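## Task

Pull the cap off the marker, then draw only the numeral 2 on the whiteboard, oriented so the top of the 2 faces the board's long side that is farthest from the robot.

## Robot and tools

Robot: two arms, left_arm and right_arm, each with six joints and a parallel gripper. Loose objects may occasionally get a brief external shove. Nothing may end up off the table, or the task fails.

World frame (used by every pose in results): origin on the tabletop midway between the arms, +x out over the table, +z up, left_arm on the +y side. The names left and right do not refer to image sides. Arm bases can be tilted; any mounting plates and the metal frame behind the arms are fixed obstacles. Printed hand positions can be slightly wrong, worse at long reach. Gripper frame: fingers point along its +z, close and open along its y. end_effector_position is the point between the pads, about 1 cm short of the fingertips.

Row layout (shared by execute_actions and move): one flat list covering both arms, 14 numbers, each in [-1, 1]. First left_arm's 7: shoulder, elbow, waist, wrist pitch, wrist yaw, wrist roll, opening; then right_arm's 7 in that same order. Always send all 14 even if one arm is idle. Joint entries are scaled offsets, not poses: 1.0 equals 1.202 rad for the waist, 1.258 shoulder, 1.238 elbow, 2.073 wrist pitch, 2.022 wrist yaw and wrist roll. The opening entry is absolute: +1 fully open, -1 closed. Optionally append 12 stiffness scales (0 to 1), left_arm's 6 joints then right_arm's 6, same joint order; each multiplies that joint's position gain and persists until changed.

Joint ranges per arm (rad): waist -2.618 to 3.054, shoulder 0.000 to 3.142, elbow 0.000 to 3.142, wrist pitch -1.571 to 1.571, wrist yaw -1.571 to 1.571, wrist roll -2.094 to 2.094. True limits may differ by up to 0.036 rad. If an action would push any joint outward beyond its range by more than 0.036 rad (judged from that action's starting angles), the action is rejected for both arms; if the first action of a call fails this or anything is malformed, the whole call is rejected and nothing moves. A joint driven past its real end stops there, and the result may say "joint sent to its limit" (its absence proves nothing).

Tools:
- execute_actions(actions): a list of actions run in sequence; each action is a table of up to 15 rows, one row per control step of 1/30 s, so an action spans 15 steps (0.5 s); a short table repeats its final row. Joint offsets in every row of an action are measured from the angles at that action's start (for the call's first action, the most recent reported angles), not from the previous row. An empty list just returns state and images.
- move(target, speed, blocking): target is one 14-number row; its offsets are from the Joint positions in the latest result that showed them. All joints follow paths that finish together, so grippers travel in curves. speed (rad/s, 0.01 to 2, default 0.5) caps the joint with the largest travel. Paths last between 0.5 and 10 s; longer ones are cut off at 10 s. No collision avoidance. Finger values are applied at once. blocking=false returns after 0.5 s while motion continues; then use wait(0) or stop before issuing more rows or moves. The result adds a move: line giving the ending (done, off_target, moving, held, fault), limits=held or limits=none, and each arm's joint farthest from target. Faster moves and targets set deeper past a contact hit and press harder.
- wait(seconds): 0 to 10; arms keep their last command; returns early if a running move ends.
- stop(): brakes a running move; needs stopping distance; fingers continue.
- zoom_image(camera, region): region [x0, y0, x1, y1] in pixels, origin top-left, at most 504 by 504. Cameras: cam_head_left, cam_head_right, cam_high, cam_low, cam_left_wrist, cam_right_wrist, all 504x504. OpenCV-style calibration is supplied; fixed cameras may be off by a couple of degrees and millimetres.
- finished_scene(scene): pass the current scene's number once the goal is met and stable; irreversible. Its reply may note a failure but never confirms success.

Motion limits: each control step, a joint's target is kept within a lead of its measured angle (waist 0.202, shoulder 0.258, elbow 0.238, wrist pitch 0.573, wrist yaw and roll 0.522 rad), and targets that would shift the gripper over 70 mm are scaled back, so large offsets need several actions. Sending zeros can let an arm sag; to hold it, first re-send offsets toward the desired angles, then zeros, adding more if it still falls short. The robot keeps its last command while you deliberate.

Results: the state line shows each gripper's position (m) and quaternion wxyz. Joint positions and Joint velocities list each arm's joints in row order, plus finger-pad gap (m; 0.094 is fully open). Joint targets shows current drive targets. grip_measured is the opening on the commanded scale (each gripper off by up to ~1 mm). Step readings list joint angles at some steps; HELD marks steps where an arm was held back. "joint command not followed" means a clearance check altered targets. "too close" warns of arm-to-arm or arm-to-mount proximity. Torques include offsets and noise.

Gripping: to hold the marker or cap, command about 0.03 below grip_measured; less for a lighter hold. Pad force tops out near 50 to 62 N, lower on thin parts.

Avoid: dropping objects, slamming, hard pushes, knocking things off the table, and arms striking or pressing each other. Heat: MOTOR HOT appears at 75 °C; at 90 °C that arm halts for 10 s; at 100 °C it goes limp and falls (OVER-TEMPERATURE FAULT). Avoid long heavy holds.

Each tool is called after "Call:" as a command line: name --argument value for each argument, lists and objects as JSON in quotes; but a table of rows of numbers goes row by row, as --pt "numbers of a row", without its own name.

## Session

Call:
execute_actions --actions '[]'

Scene clock: 0.00 s.
left_arm: end_effector_position=(+0.2532, +0.2909, +0.2530) grip_measured=+1.000 end_effector_quat_wxyz=(+0.208, +0.112, +0.929, -0.284) | right_arm: end_effector_position=(+0.4256, -0.3197, +0.1973) grip_measured=+1.000 end_effector_quat_wxyz=(+0.382, -0.094, +0.918, +0.042)
Joint names: [shoulder, elbow, waist, wrist pitch, wrist yaw, wrist roll]
Joint positions: left_arm=[ 1.063  0.523  0.459 -0.662  0.532  0.769  0.094] | right_arm=[ 1.517  0.548 -0.503  0.452 -0.259 -0.53   0.094]
Joint velocities: left_arm=[-0.012 -0.002 -0.007  0.037 -0.066 -0.037  0.   ] | right_arm=[-0.017  0.032 -0.007  0.095  0.007  0.022  0.   ]
Joint torques (N m, as the arm reports them, + toward a larger angle): no reading
Motor temperatures (°C, as the motors report them): left_arm=[25 26 22 26 24 26] | right_arm=[26 23 26 28 23 25]
Joint targets: left_arm=[1.059 0.528 0.457 -0.664 0.543 0.772] | right_arm=[1.506 0.556 -0.500 0.463 -0.270 -0.530]
Joint stiffness scale: left_arm=[1. 1. 1. 1. 1. 1.] | right_arm=[1. 1. 1. 1. 1. 1.]
camera_calibration (this result's frames):
cam_left_wrist: T_world_to_cam=[[-0.102743, -0.843838, 0.52667, 0.138238], [-0.917052, 0.285449, 0.27845, 0.101014], [-0.385304, -0.454375, -0.803171, 0.534151], [0, 0, 0, 1]] pos_world=[0.312649, 0.330521, 0.328082]
cam_right_wrist: T_world_to_cam=[[0.210526, -0.977353, 0.0214661, -0.404175], [-0.966853, -0.211409, -0.143186, 0.389451], [0.144482, 0.00938987, -0.989463, 0.245007], [0, 0, 0, 1]] pos_world=[0.426232, -0.314988, 0.306866]

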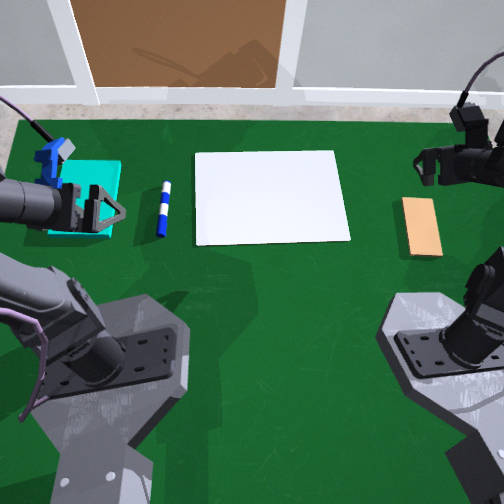

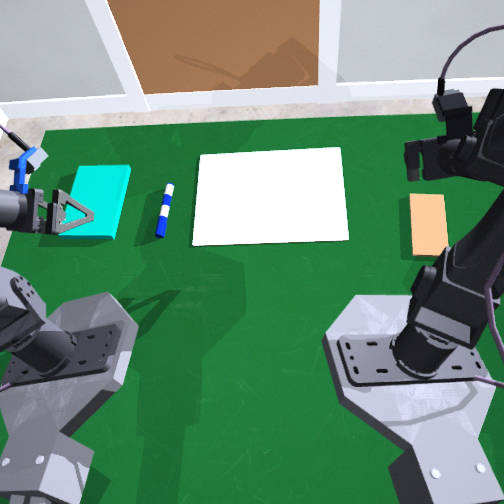

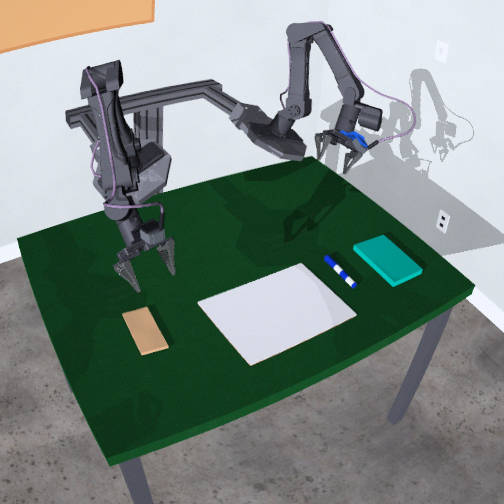

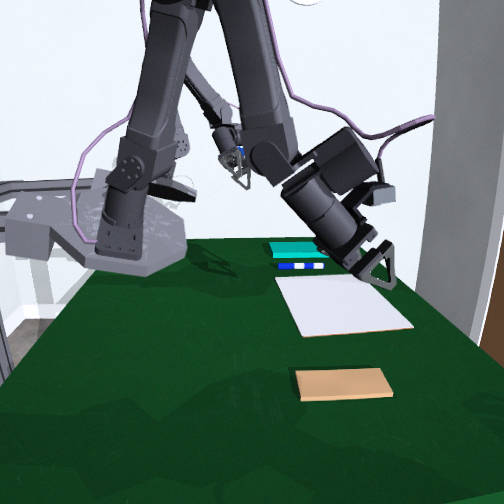

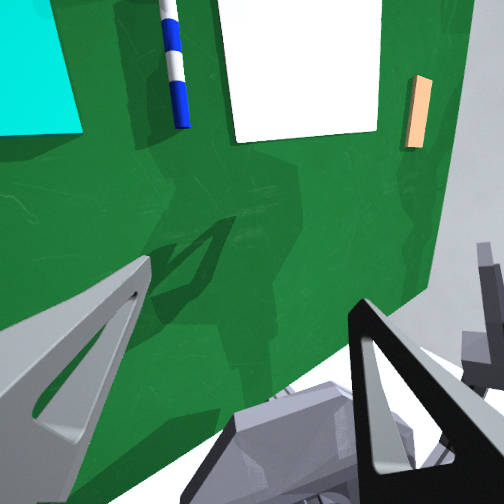

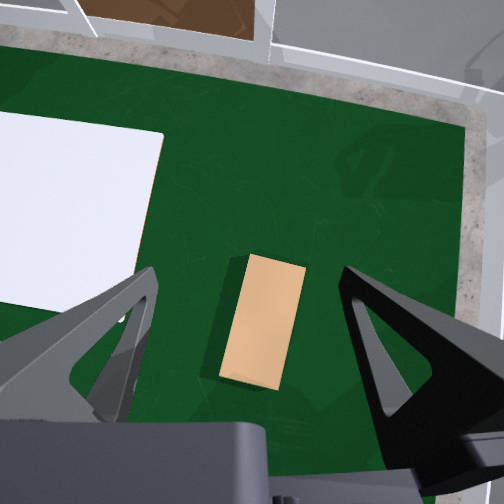

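Call:
zoom_image --camera "cam_head_left" --region '[130,160,230,260]'

Call:
zoom_image --camera "cam_high" --region '[310,240,380,300]'

Region (130, 160, 230, 260) of cam_head_left's 504x504 image, scaled by 5.040, with more detail than that image has.

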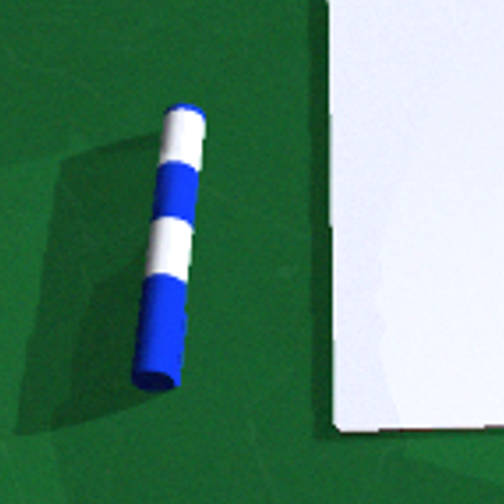

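Region (310, 240, 380, 300) of cam_high's 504x504 image, scaled by 7.200, with more detail than that image has; it fills the top 432 rows of this view, and the rest is white.

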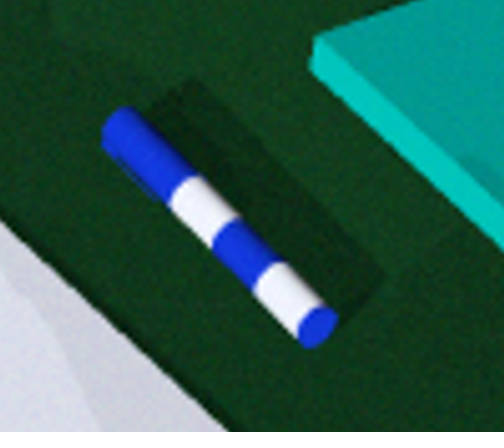

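Call:
move --target '[0.89,0.506,-0.559,0.15,-0.4525,-0.433,1,0,0,0,0,0,0,1]' --speed 0.8

Scene clock: 7.33 s.
left_arm: end_effector_position=(+0.3705, +0.2127, +0.0892) grip_measured=+1.000 end_effector_quat_wxyz=(-0.015, +0.027, +1.000, -0.001) | right_arm: end_effector_position=(+0.4250, -0.3203, +0.1965) grip_measured=+1.000 end_effector_quat_wxyz=(+0.380, -0.093, +0.919, +0.041)
Joint names: [shoulder, elbow, waist, wrist pitch, wrist yaw, wrist roll]
Joint positions: left_arm=[ 2.182  1.124 -0.208 -0.36  -0.376 -0.1    0.094] | right_arm=[ 1.517  0.548 -0.503  0.449 -0.254 -0.53   0.094]
Joint velocities: left_arm=[-0.007 -0.002 -0.017 -0.022 -0.022  0.037  0.   ] | right_arm=[ 0.022 -0.007 -0.012  0.022 -0.051 -0.022  0.   ]
Joint torques (N m, as the arm reports them, + toward a larger angle): left_arm=[-8.33  5.68 -3.74  0.38  0.01 -0.01] | right_arm=[-7.06  4.36  1.06  1.12 -0.27  0.02]
Motor temperatures (°C, as the motors report them): left_arm=[26 27 22 25 24 26] | right_arm=[27 24 26 29 23 25]
Joint targets: left_arm=[2.183 1.150 -0.212 -0.351 -0.383 -0.106] | right_arm=[1.517 0.548 -0.503 0.452 -0.259 -0.530]
Joint stiffness scale: left_arm=[1. 1. 1. 1. 1. 1.] | right_arm=[1. 1. 1. 1. 1. 1.]
move: off_target (left_arm); limits=none; left_arm: farthest joint: the elbow, 0.026 radians from its target (0.626 radians at the start); right_arm: farthest joint: the wrist yaw, 0.005 radians from its target (0.000 radians at the start)
camera_calibration (this result's frames):
cam_left_wrist: T_world_to_cam=[[0.16856, -0.983894, -0.0594979, 0.152127], [-0.704667, -0.16249, 0.690682, 0.256371], [-0.689225, -0.0744953, -0.720707, 0.436764], [0, 0, 0, 1]] pos_world=[0.456042, 0.223871, 0.146759]
cam_right_wrist: T_world_to_cam=[[0.208119, -0.977832, 0.0230536, -0.404028], [-0.968, -0.209291, -0.13847, 0.38888], [0.140225, 0.00650231, -0.990098, 0.245402], [0, 0, 0, 1]] pos_world=[0.42611, -0.315278, 0.306135]

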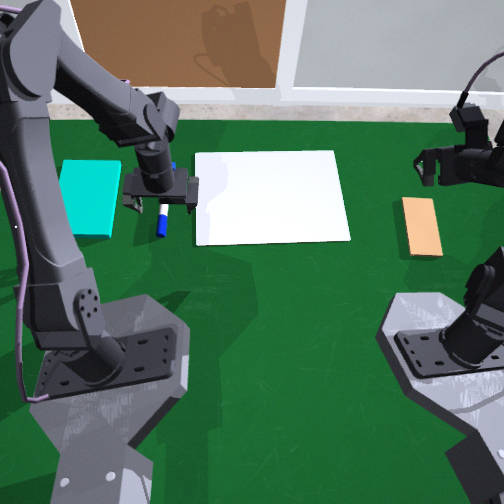

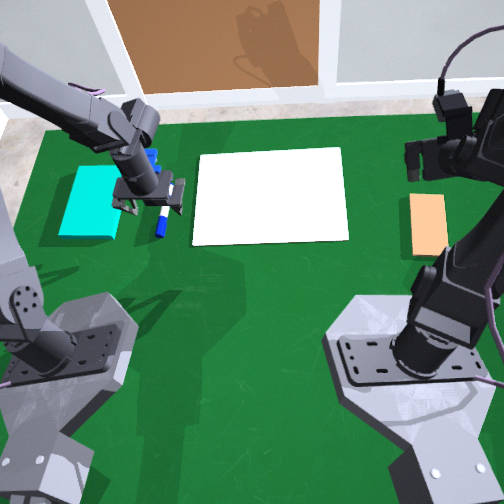

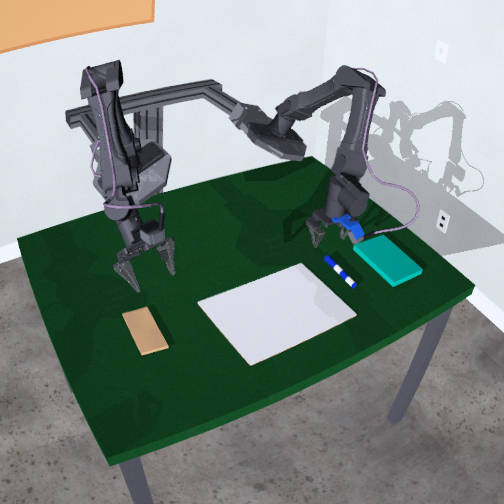

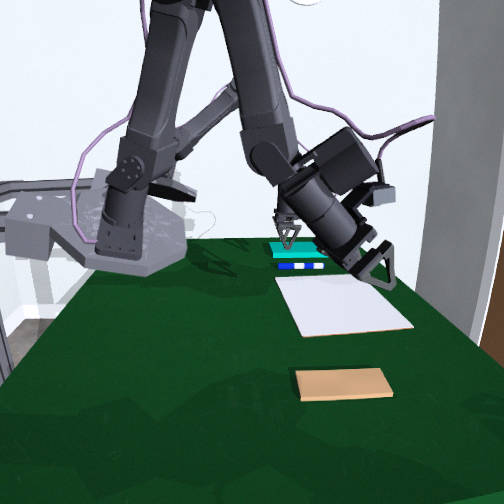

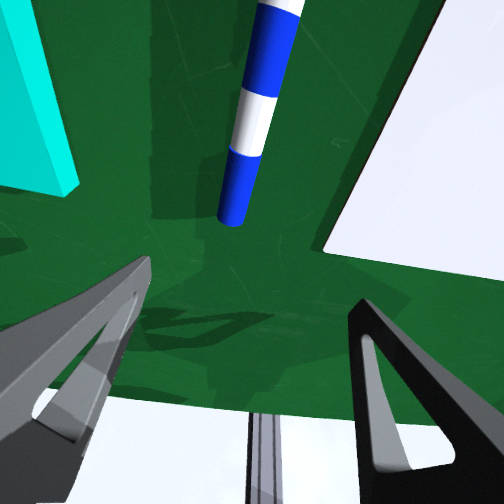

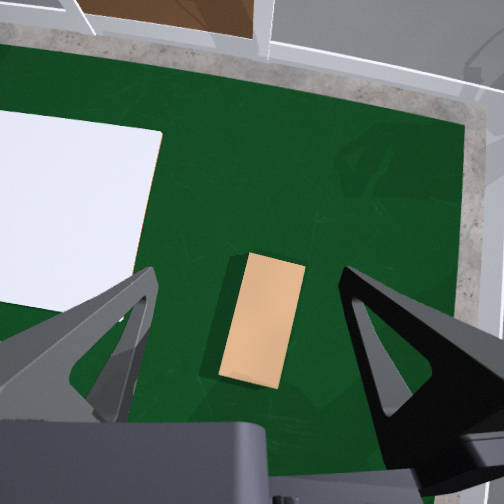

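Call:
move --target '[0.1876,0.101,0.113,0.101,0.007,0.0445,1,0,0,0,0,0,0,1]' --speed 0.5

Scene clock: 9.50 s.
left_arm: end_effector_position=(+0.3867, +0.2398, +0.0108) grip_measured=+1.000 end_effector_quat_wxyz=(-0.006, -0.009, +1.000, +0.007) | right_arm: end_effector_position=(+0.4244, -0.3209, +0.1959) grip_measured=+1.000 end_effector_quat_wxyz=(+0.378, -0.092, +0.920, +0.039)
Joint names: [shoulder, elbow, waist, wrist pitch, wrist yaw, wrist roll]
Joint positions: left_arm=[ 2.412  1.224 -0.067 -0.159 -0.366 -0.016  0.094] | right_arm=[ 1.517  0.548 -0.503  0.447 -0.249 -0.53   0.094]
Joint velocities: left_arm=[-0.007  0.002 -0.012 -0.066 -0.022 -0.007  0.   ] | right_arm=[-0.007  0.012 -0.022 -0.037 -0.081 -0.022  0.   ]
Joint torques (N m, as the arm reports them, + toward a larger angle): left_arm=[-8.75  4.84 -3.83  0.38  0.1   0.06] | right_arm=[-7.07  4.27  1.08  1.12 -0.26  0.01]
Motor temperatures (°C, as the motors report them): left_arm=[26 27 22 25 24 26] | right_arm=[27 24 26 30 23 25]
Joint targets: left_arm=[2.418 1.249 -0.072 -0.150 -0.362 -0.010] | right_arm=[1.517 0.548 -0.503 0.450 -0.254 -0.530]
Joint stiffness scale: left_arm=[1. 1. 1. 1. 1. 1.] | right_arm=[1. 1. 1. 1. 1. 1.]
move: off_target (left_arm); limits=none; left_arm: farthest joint: the elbow, 0.025 radians from its target (0.125 radians at the start); right_arm: farthest joint: the wrist yaw, 0.005 radians from its target (0.000 radians at the start)
camera_calibration (this result's frames):
cam_left_wrist: T_world_to_cam=[[0.238828, -0.968354, -0.0724678, 0.140679], [-0.702613, -0.223835, 0.67545, 0.340442], [-0.670295, -0.110399, -0.733837, 0.394856], [0, 0, 0, 1]] pos_world=[0.470271, 0.256022, 0.0700034]
cam_right_wrist: T_world_to_cam=[[0.205656, -0.978309, 0.0248617, -0.403948], [-0.969085, -0.207124, -0.134065, 0.388426], [0.136306, 0.0034781, -0.990661, 0.245638], [0, 0, 0, 1]] pos_world=[0.42601, -0.315588, 0.305461]

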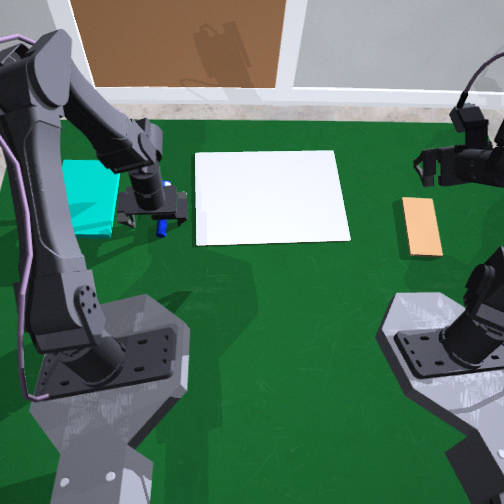

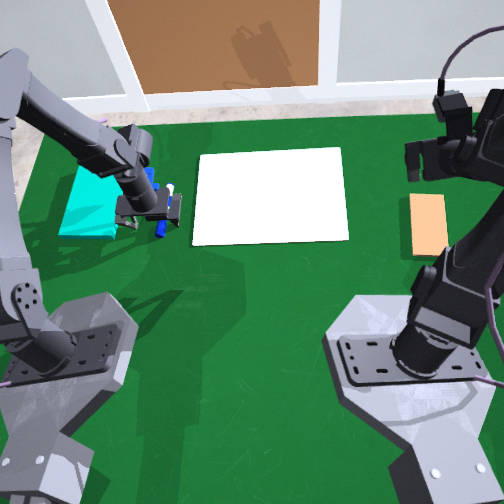

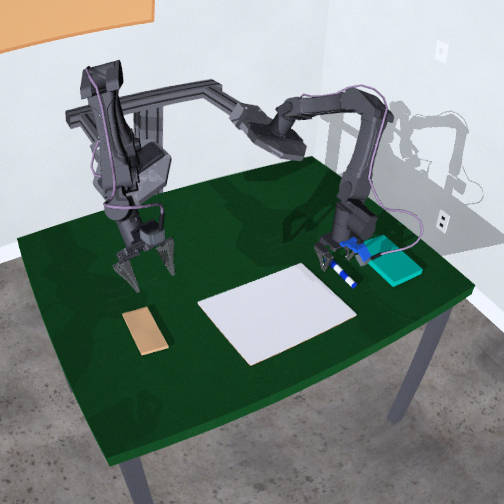

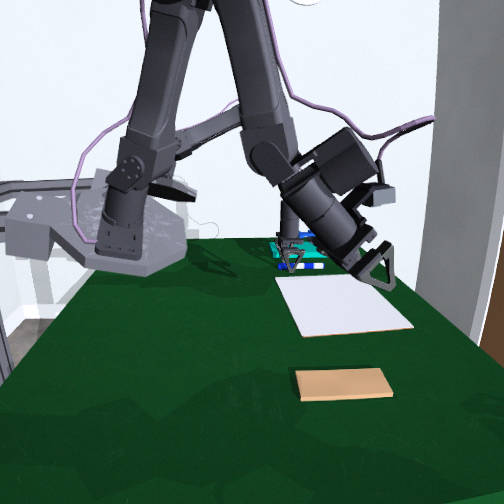

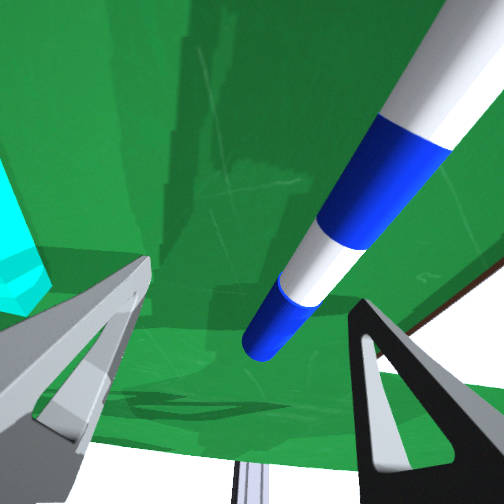

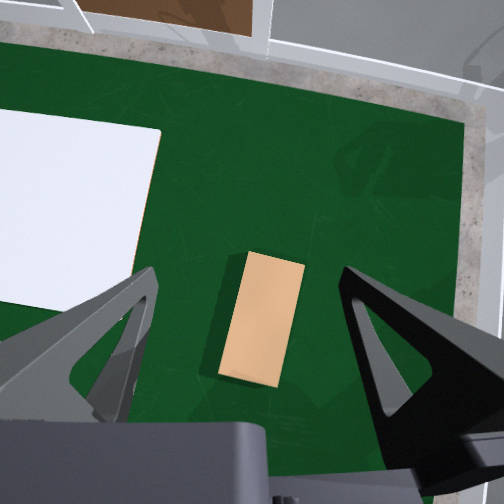

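Call:
move --target '[0,0.016,-0.033,0,0,0,1,0,0,0,0,0,0,1]' --speed 0.3

Scene clock: 10.73 s.
left_arm: end_effector_position=(+0.3886, +0.2277, +0.0148) grip_measured=+1.000 end_effector_quat_wxyz=(-0.001, +0.005, +1.000, +0.003) | right_arm: end_effector_position=(+0.4238, -0.3214, +0.1952) grip_measured=+1.000 end_effector_quat_wxyz=(+0.376, -0.091, +0.921, +0.038)
Joint names: [shoulder, elbow, waist, wrist pitch, wrist yaw, wrist roll]
Joint positions: left_arm=[ 2.412  1.224 -0.098 -0.158 -0.366 -0.016  0.094] | right_arm=[ 1.517  0.548 -0.503  0.444 -0.245 -0.53   0.094]
Joint velocities: left_arm=[-0.002  0.002  0.002  0.007  0.007  0.037  0.   ] | right_arm=[-0.002 -0.007 -0.007 -0.081 -0.007  0.022  0.   ]
Joint torques (N m, as the arm reports them, + toward a larger angle): left_arm=[-9.13  4.58 -4.17  0.32  0.07  0.02] | right_arm=[-7.13  4.26  1.02  1.13 -0.27  0.01]
Motor temperatures (°C, as the motors report them): left_arm=[27 27 22 25 24 26] | right_arm=[27 24 26 30 23 25]
Joint targets: left_arm=[2.412 1.244 -0.107 -0.159 -0.366 -0.016] | right_arm=[1.517 0.548 -0.503 0.447 -0.250 -0.530]
Joint stiffness scale: left_arm=[1. 1. 1. 1. 1. 1.] | right_arm=[1. 1. 1. 1. 1. 1.]
move: done; limits=none; left_arm: farthest joint: the elbow, 0.020 radians from its target (0.020 radians at the start); right_arm: farthest joint: the wrist yaw, 0.004 radians from its target (0.000 radians at the start)
camera_calibration (this result's frames):
cam_left_wrist: T_world_to_cam=[[0.21225, -0.975173, -0.0631492, 0.140552], [-0.715703, -0.199125, 0.669417, 0.335914], [-0.665371, -0.0968877, -0.740198, 0.392831], [0, 0, 0, 1]] pos_world=[0.471961, 0.242011, 0.0747825]
cam_right_wrist: T_world_to_cam=[[0.203502, -0.978723, 0.0262535, -0.403792], [-0.970113, -0.205186, -0.129538, 0.387818], [0.132169, 0.00089235, -0.991227, 0.246078], [0, 0, 0, 1]] pos_world=[0.425876, -0.315845, 0.304758]

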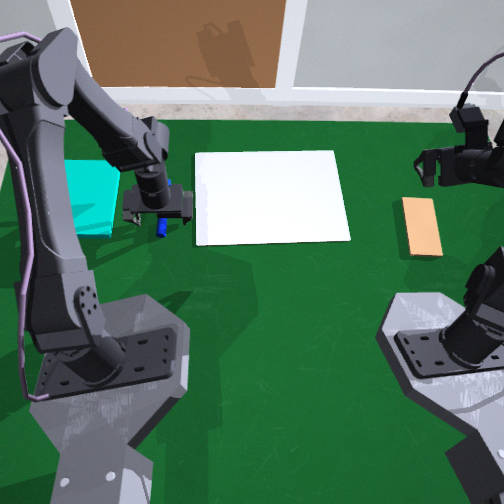

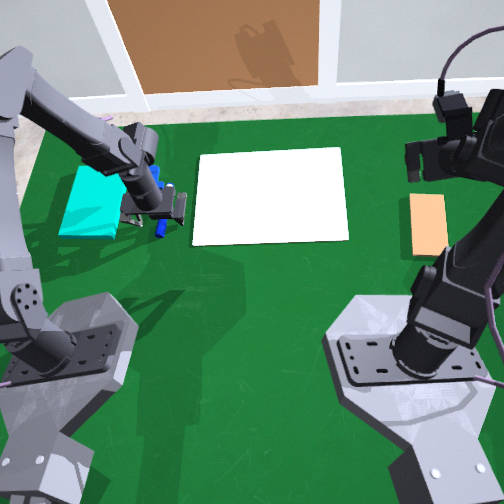

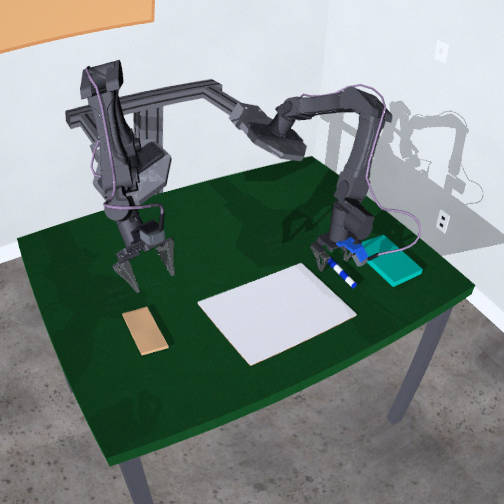

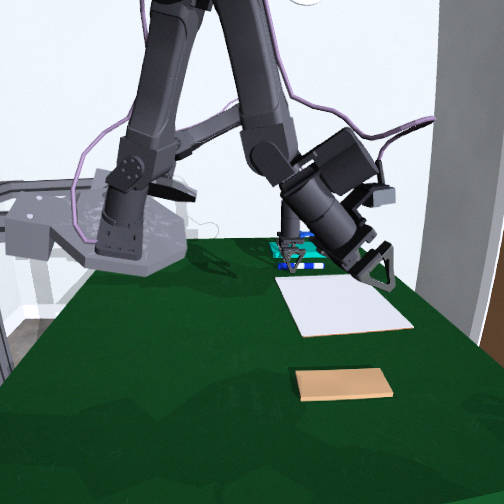

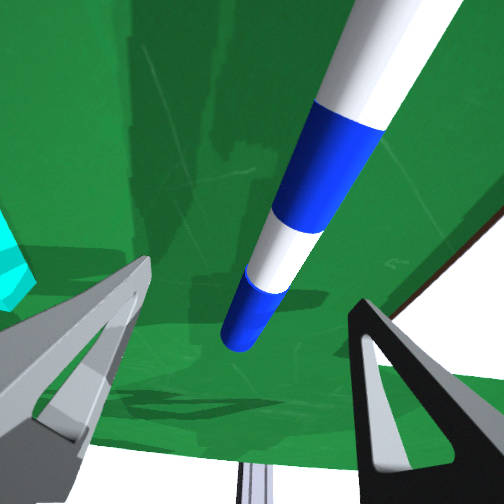

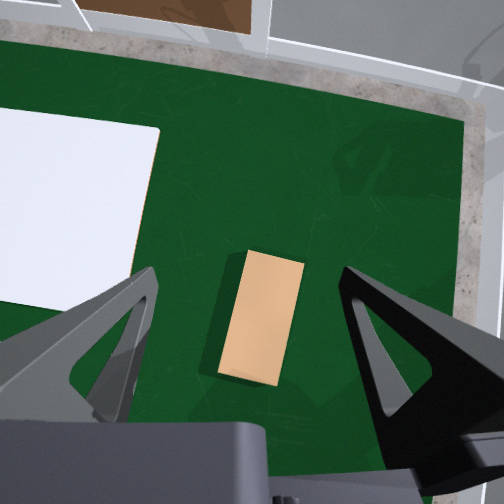

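Call:
move --target '[0,-0.04,-0.0075,0.02,0,0,1,0,0,0,0,0,0,1]' --speed 0.3

Scene clock: 12.07 s.
left_arm: end_effector_position=(+0.3803, +0.2268, +0.0118) grip_measured=+1.000 end_effector_quat_wxyz=(-0.001, +0.005, +1.000, +0.003) | right_arm: end_effector_position=(+0.4232, -0.3220, +0.1945) grip_measured=+1.000 end_effector_quat_wxyz=(+0.374, -0.090, +0.922, +0.037)
Joint names: [shoulder, elbow, waist, wrist pitch, wrist yaw, wrist roll]
Joint positions: left_arm=[ 2.412  1.19  -0.098 -0.125 -0.366 -0.016  0.094] | right_arm=[ 1.517  0.548 -0.503  0.442 -0.24  -0.53   0.094]
Joint velocities: left_arm=[ 0.002  0.002 -0.022 -0.007 -0.007 -0.022  0.   ] | right_arm=[-0.002 -0.007  0.012  0.007 -0.007  0.022  0.   ]
Joint torques (N m, as the arm reports them, + toward a larger angle): left_arm=[-9.01  2.03 -4.13  0.44  0.07  0.02] | right_arm=[-7.08  4.29  1.    1.12 -0.27  0.03]
Motor temperatures (°C, as the motors report them): left_arm=[27 27 22 25 24 26] | right_arm=[27 24 26 30 23 25]
Joint targets: left_arm=[2.412 1.174 -0.107 -0.117 -0.366 -0.016] | right_arm=[1.517 0.548 -0.503 0.444 -0.245 -0.530]
Joint stiffness scale: left_arm=[1. 1. 1. 1. 1. 1.] | right_arm=[1. 1. 1. 1. 1. 1.]
move: done; limits=none; left_arm: farthest joint: the elbow, 0.015 radians from its target (0.050 radians at the start); right_arm: farthest joint: the wrist yaw, 0.005 radians from its target (0.000 radians at the start)
camera_calibration (this result's frames):
cam_left_wrist: T_world_to_cam=[[0.21179, -0.975256, -0.0634032, 0.141439], [-0.715066, -0.198856, 0.670177, 0.331461], [-0.666203, -0.0965994, -0.739488, 0.385212], [0, 0, 0, 1]] pos_world=[0.46369, 0.241063, 0.0716902]
cam_right_wrist: T_world_to_cam=[[0.201141, -0.979165, 0.0278972, -0.403664], [-0.971179, -0.203057, -0.124816, 0.387225], [0.12788, -0.00198759, -0.991788, 0.246461], [0, 0, 0, 1]] pos_world=[0.425741, -0.316135, 0.30403]

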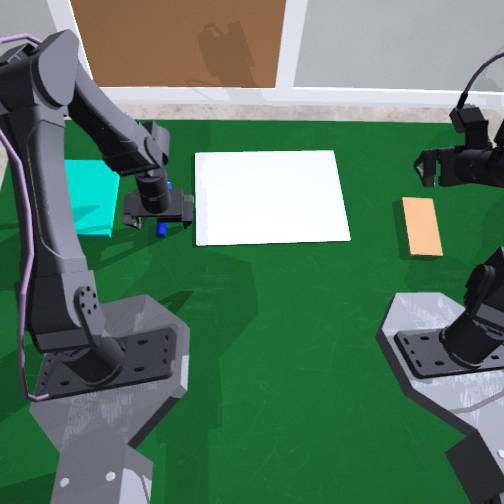

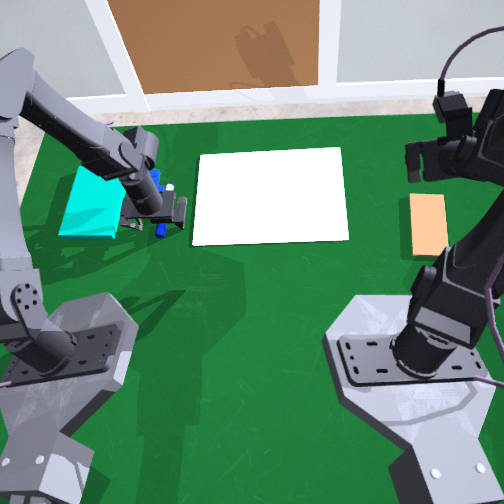

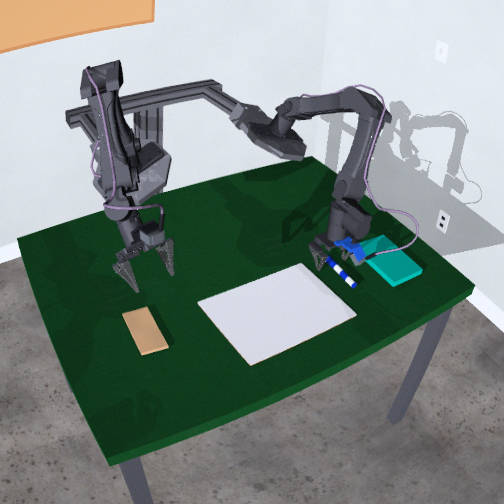

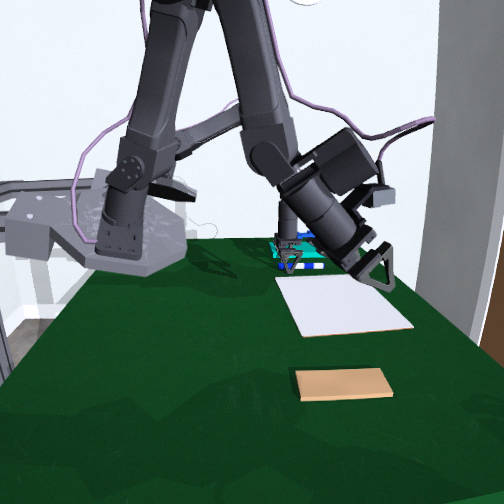

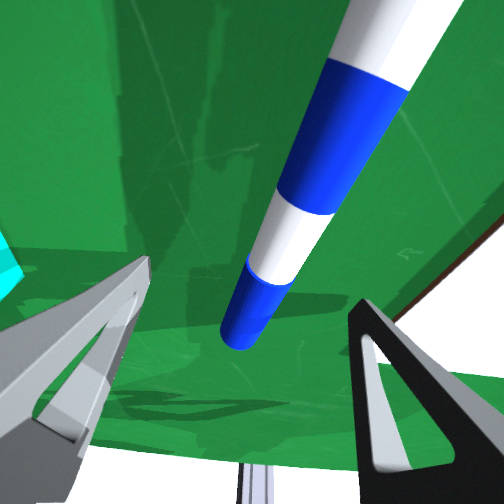

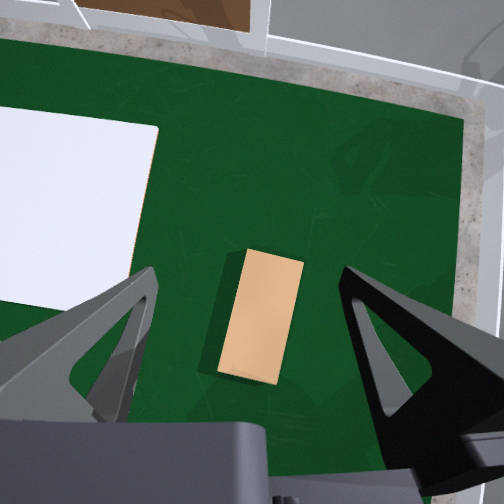

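Call:
zoom_image --camera "cam_low" --region '[260,225,340,285]'

Call:
zoom_image --camera "cam_high" --region '[290,220,390,300]'

Region (260, 225, 340, 285) of cam_low's 504x504 image, scaled by 6.300, with more detail than that image has; it fills the top 378 rows of this view, and the rest is white.

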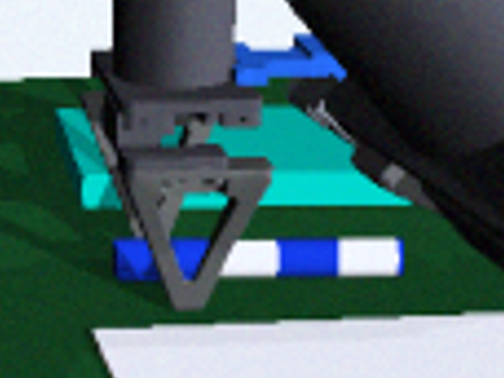

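Region (290, 220, 390, 300) of cam_high's 504x504 image, scaled by 5.040, with more detail than that image has; it fills the top 403 rows of this view, and the rest is white.

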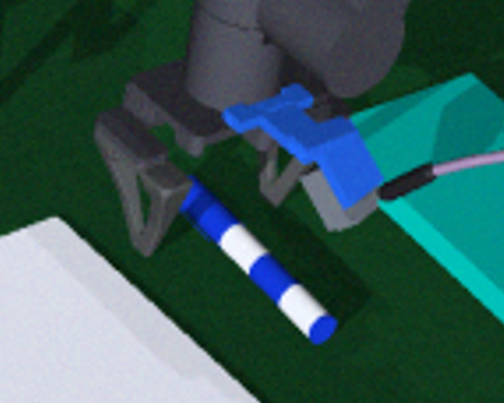

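Call:
move --target '[0,0,-0.004,0,0,0,-0.65,0,0,0,0,0,0,1]'

Scene clock: 13.07 s.
left_arm: end_effector_position=(+0.3804, +0.2268, +0.0118) grip_measured=-0.627 end_effector_quat_wxyz=(-0.001, +0.005, +1.000, +0.003) | right_arm: end_effector_position=(+0.4227, -0.3225, +0.1939) grip_measured=+1.000 end_effector_quat_wxyz=(+0.372, -0.090, +0.923, +0.035)
Joint names: [shoulder, elbow, waist, wrist pitch, wrist yaw, wrist roll]
Joint positions: left_arm=[ 2.412  1.19  -0.098 -0.125 -0.366 -0.016  0.018] | right_arm=[ 1.517  0.548 -0.503  0.439 -0.235 -0.53   0.094]
Joint velocities: left_arm=[ 0.007 -0.007  0.007  0.081  0.007 -0.007  0.   ] | right_arm=[ 0.002  0.012 -0.007  0.007 -0.007 -0.007  0.   ]
Joint torques (N m, as the arm reports them, + toward a larger angle): left_arm=[-9.    3.03 -3.83  0.33  0.07  0.03] | right_arm=[-7.1   4.22  1.03  1.11 -0.25  0.02]
Motor temperatures (°C, as the motors report them): left_arm=[27 27 22 25 24 26] | right_arm=[27 24 26 30 23 25]
Joint targets: left_arm=[2.412 1.190 -0.102 -0.125 -0.366 -0.016] | right_arm=[1.517 0.548 -0.503 0.442 -0.240 -0.530]
Joint stiffness scale: left_arm=[1. 1. 1. 1. 1. 1.] | right_arm=[1. 1. 1. 1. 1. 1.]
move: done; limits=none; left_arm: farthest joint: the waist, 0.005 radians from its target (0.005 radians at the start); right_arm: farthest joint: the wrist yaw, 0.005 radians from its target (0.000 radians at the start)
camera_calibration (this result's frames):
cam_left_wrist: T_world_to_cam=[[0.211943, -0.975229, -0.0633186, 0.141351], [-0.715278, -0.198945, 0.669924, 0.331629], [-0.665926, -0.0966955, -0.739725, 0.385191], [0, 0, 0, 1]] pos_world=[0.463757, 0.241072, 0.0717195]
cam_right_wrist: T_world_to_cam=[[0.198942, -0.979566, 0.0295231, -0.40358], [-0.972126, -0.201066, -0.120601, 0.386731], [0.124072, -0.00470765, -0.992262, 0.246739], [0, 0, 0, 1]] pos_world=[0.425626, -0.316413, 0.303384]

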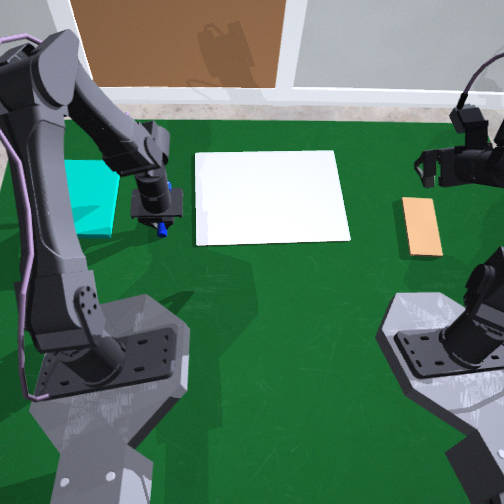

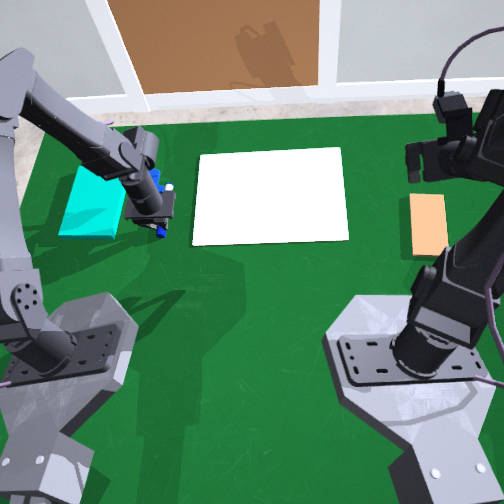

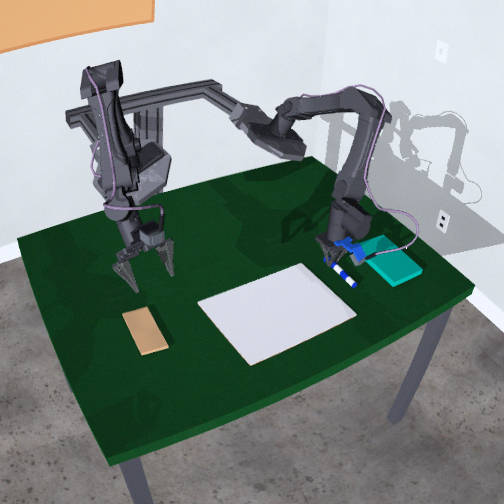

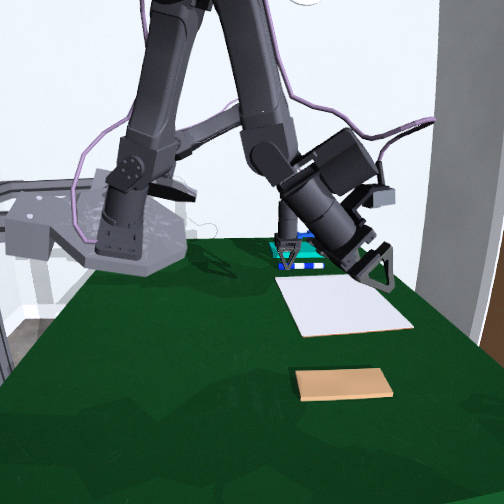

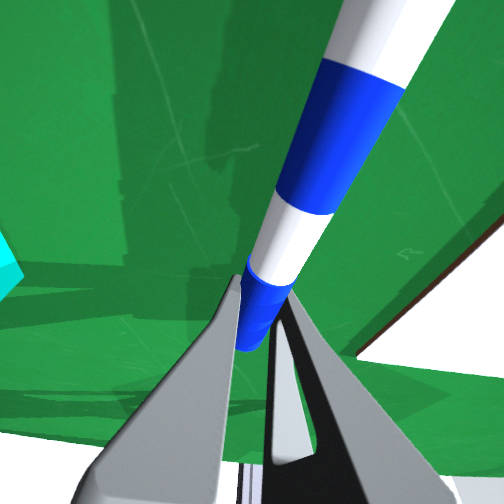

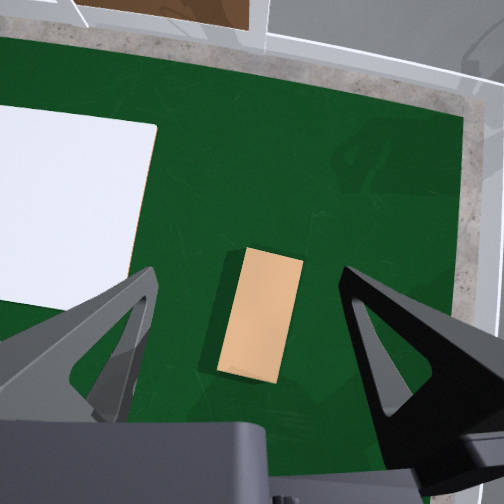

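Call:
move --target '[-0.13,0.02,0,-0.07,0,0,-0.67,0,0,0.3,0.15,0.1,0.45,0.3]' --speed 0.7

Scene clock: 18.70 s.
left_arm: end_effector_position=(+0.3961, +0.2435, +0.0572) grip_measured=-0.627 end_effector_quat_wxyz=(+0.004, +0.003, +1.000, +0.003) | right_arm: end_effector_position=(+0.4828, -0.2370, +0.2706) grip_measured=+0.303 end_effector_quat_wxyz=(+0.452, +0.233, +0.831, +0.226)
Joint names: [shoulder, elbow, waist, wrist pitch, wrist yaw, wrist roll]
Joint positions: left_arm=[ 2.264  1.19  -0.098 -0.261 -0.366 -0.016  0.018] | right_arm=[ 1.517  0.548 -0.155  0.728 -0.035  0.379  0.061]
Joint velocities: left_arm=[-0.007 -0.012  0.007 -0.051 -0.022  0.037  0.001] | right_arm=[-0.007 -0.017 -0.007 -0.022 -0.081 -0.037  0.001]
Joint torques (N m, as the arm reports them, + toward a larger angle): left_arm=[-10.1    5.4   -3.35   0.24   0.07   0.04] | right_arm=[-6.95  4.96  2.87  1.62 -0.13  0.07]
Motor temperatures (°C, as the motors report them): left_arm=[28 27 22 25 24 26] | right_arm=[28 24 26 30 23 25]
Joint targets: left_arm=[2.248 1.215 -0.098 -0.270 -0.366 -0.016] | right_arm=[1.517 0.548 -0.143 0.750 -0.033 0.380]
Joint stiffness scale: left_arm=[1. 1. 1. 1. 1. 1.] | right_arm=[1. 1. 1. 1. 1. 1.]
move: off_target (left_arm, right_arm); limits=none; left_arm: farthest joint: the elbow, 0.025 radians from its target (0.025 radians at the start); right_arm: farthest joint: the wrist pitch, 0.021 radians from its target (0.311 radians at the start)
camera_calibration (this result's frames):
cam_left_wrist: T_world_to_cam=[[0.216683, -0.974355, -0.0606686, 0.154886], [-0.721816, -0.201743, 0.662029, 0.319506], [-0.65729, -0.0996586, -0.747019, 0.428573], [0, 0, 0, 1]] pos_world=[0.478761, 0.258083, 0.118026]
cam_right_wrist: T_world_to_cam=[[-0.183036, -0.806123, -0.562728, 0.0517788], [-0.903219, 0.363908, -0.227521, 0.601223], [0.388191, 0.466623, -0.794714, 0.246545], [0, 0, 0, 1]] pos_world=[0.456807, -0.292093, 0.361861]

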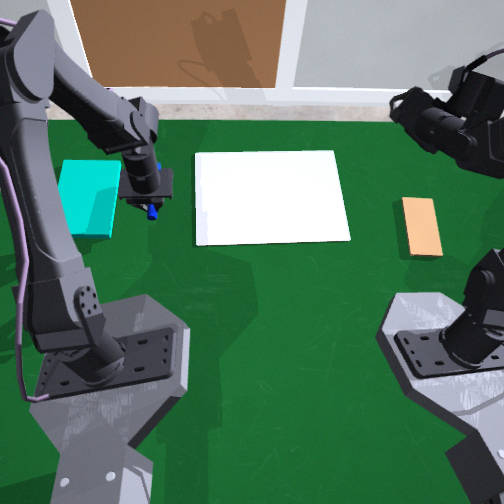

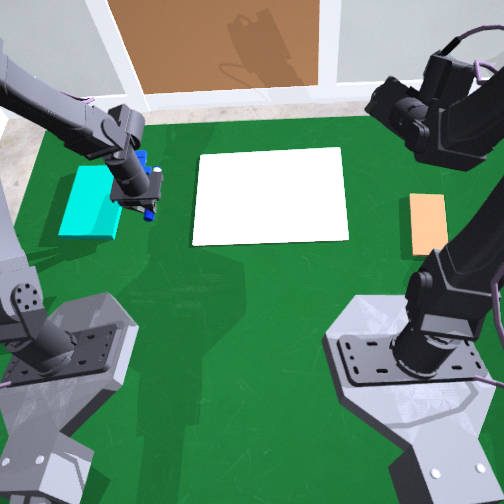

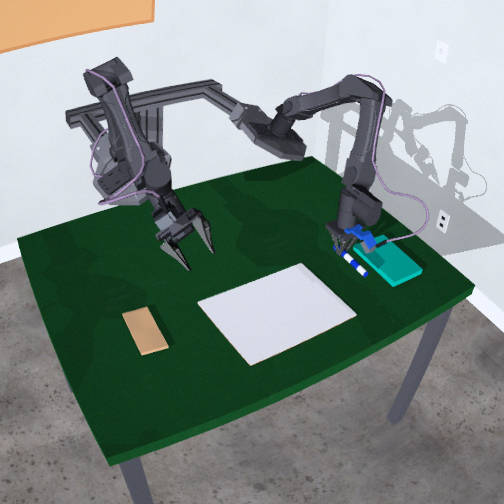

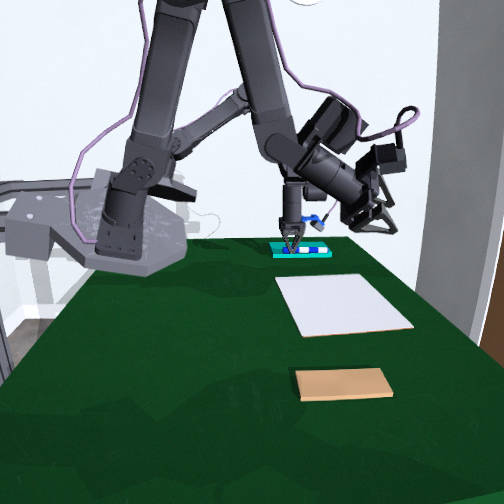

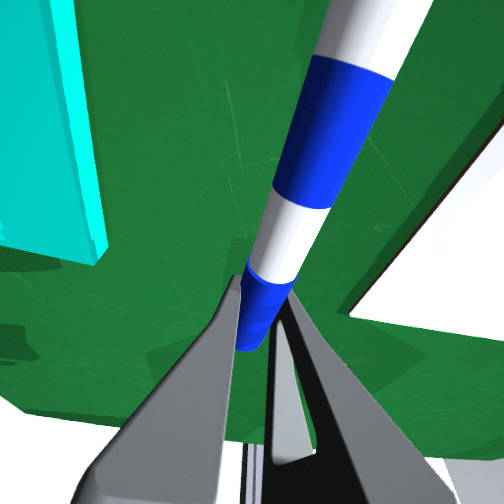

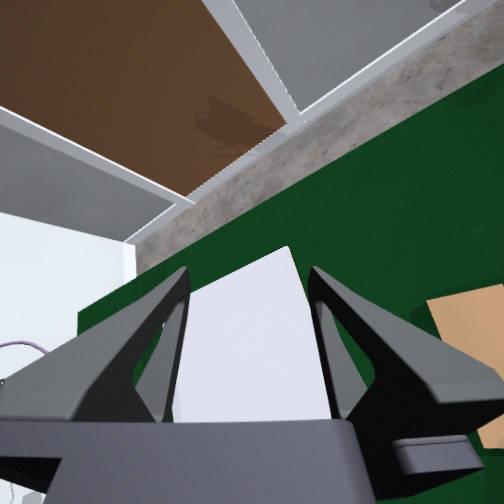

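Call:
move --target '[-0.042,0.291,-0.196,-0.245,-0.017,0.646,-0.67,0.69,0.158,0.4925,0.292,0.206,0.55,0.3]' --speed 0.7

Scene clock: 21.77 s.
left_arm: end_effector_position=(+0.4368, +0.1804, +0.1560) grip_measured=-0.627 end_effector_quat_wxyz=(-0.009, +0.702, +0.712, -0.005) | right_arm: end_effector_position=(+0.4262, +0.0023, +0.1623) grip_measured=+0.303 end_effector_quat_wxyz=(+0.238, +0.555, +0.667, +0.436)
Joint names: [shoulder, elbow, waist, wrist pitch, wrist yaw, wrist roll]
Joint positions: left_arm=[ 2.227  1.528 -0.322 -0.757 -0.4    1.284  0.018] | right_arm=[2.378 0.716 0.425 1.32  0.374 1.493 0.061]
Joint velocities: left_arm=[-0.017  0.017 -0.022  0.037  0.007 -0.022  0.001] | right_arm=[-0.007  0.017  0.012  0.037  0.007  0.022  0.001]
Joint torques (N m, as the arm reports them, + toward a larger angle): left_arm=[-10.86   6.78  -4.88   0.15   0.07   0.14] | right_arm=[-8.38  4.45  5.02  1.51 -0.05 -0.01]
Motor temperatures (°C, as the motors report them): left_arm=[29 27 23 25 24 26] | right_arm=[28 24 26 31 23 25]
Joint targets: left_arm=[2.211 1.550 -0.333 -0.769 -0.400 1.290] | right_arm=[2.385 0.744 0.437 1.334 0.382 1.491]
Joint stiffness scale: left_arm=[1. 1. 1. 1. 1. 1.] | right_arm=[1. 1. 1. 1. 1. 1.]
move: off_target (left_arm, right_arm); limits=none; left_arm: farthest joint: the elbow, 0.022 radians from its target (0.360 radians at the start); right_arm: farthest joint: the elbow, 0.027 radians from its target (0.195 radians at the start)
camera_calibration (this result's frames):
cam_left_wrist: T_world_to_cam=[[-0.971028, -0.23602, -0.0374132, 0.47261], [-0.19816, 0.707778, 0.678073, -0.12459], [-0.133559, 0.665841, -0.734042, 0.153939], [0, 0, 0, 1]] pos_world=[0.454788, 0.0972281, 0.21516]
cam_right_wrist: T_world_to_cam=[[-0.538166, -0.0322104, -0.842223, 0.368349], [-0.70418, 0.566293, 0.428301, 0.246617], [0.46315, 0.823574, -0.327442, -0.0378594], [0, 0, 0, 1]] pos_world=[0.38943, -0.0966128, 0.192209]

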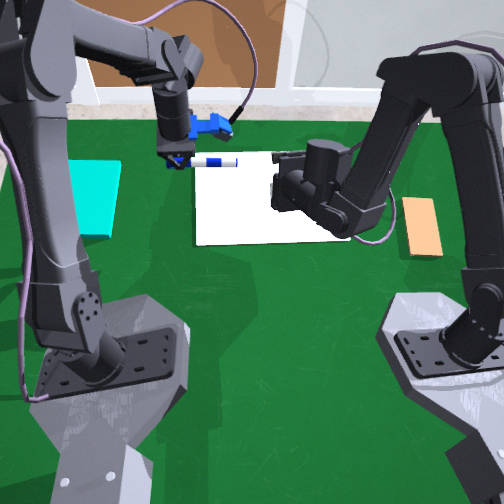

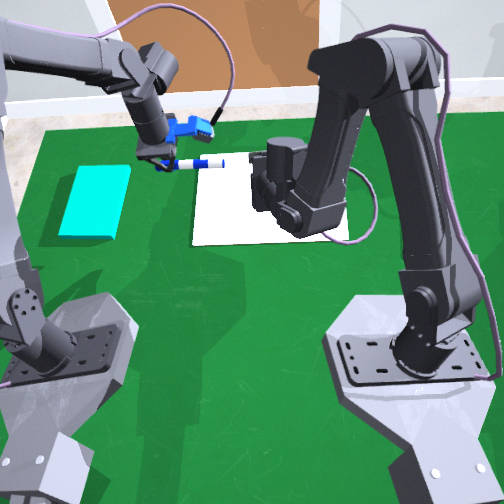

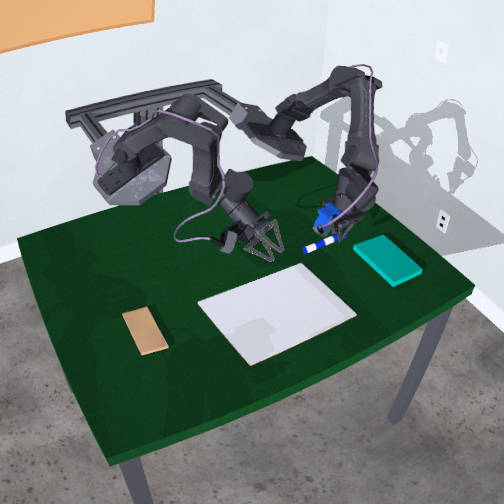

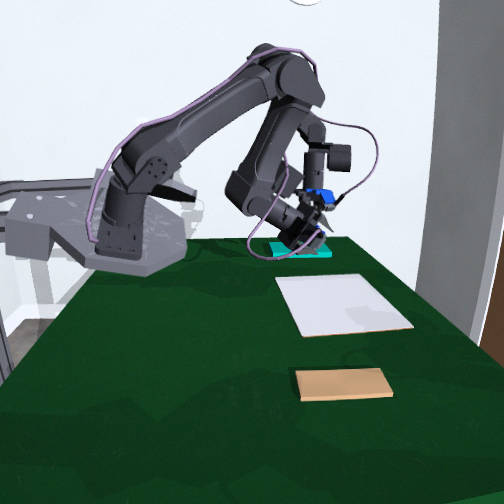

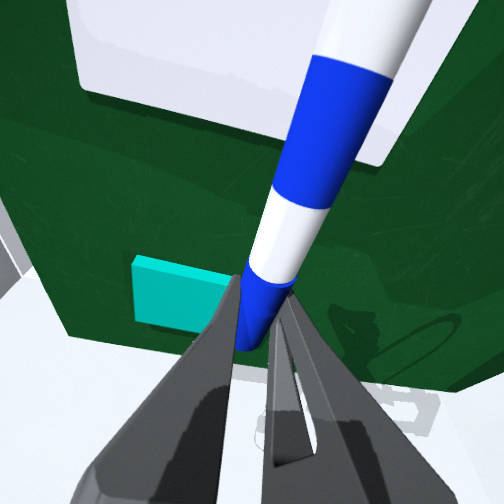

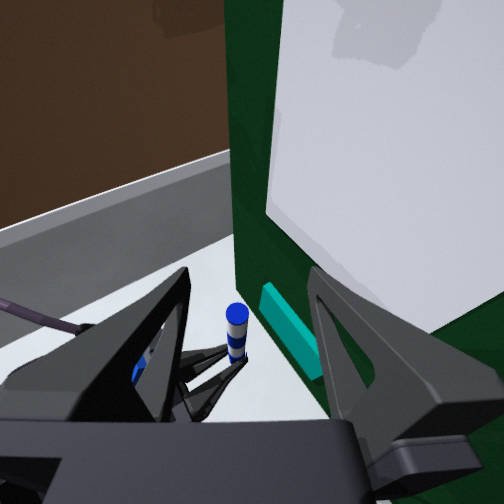

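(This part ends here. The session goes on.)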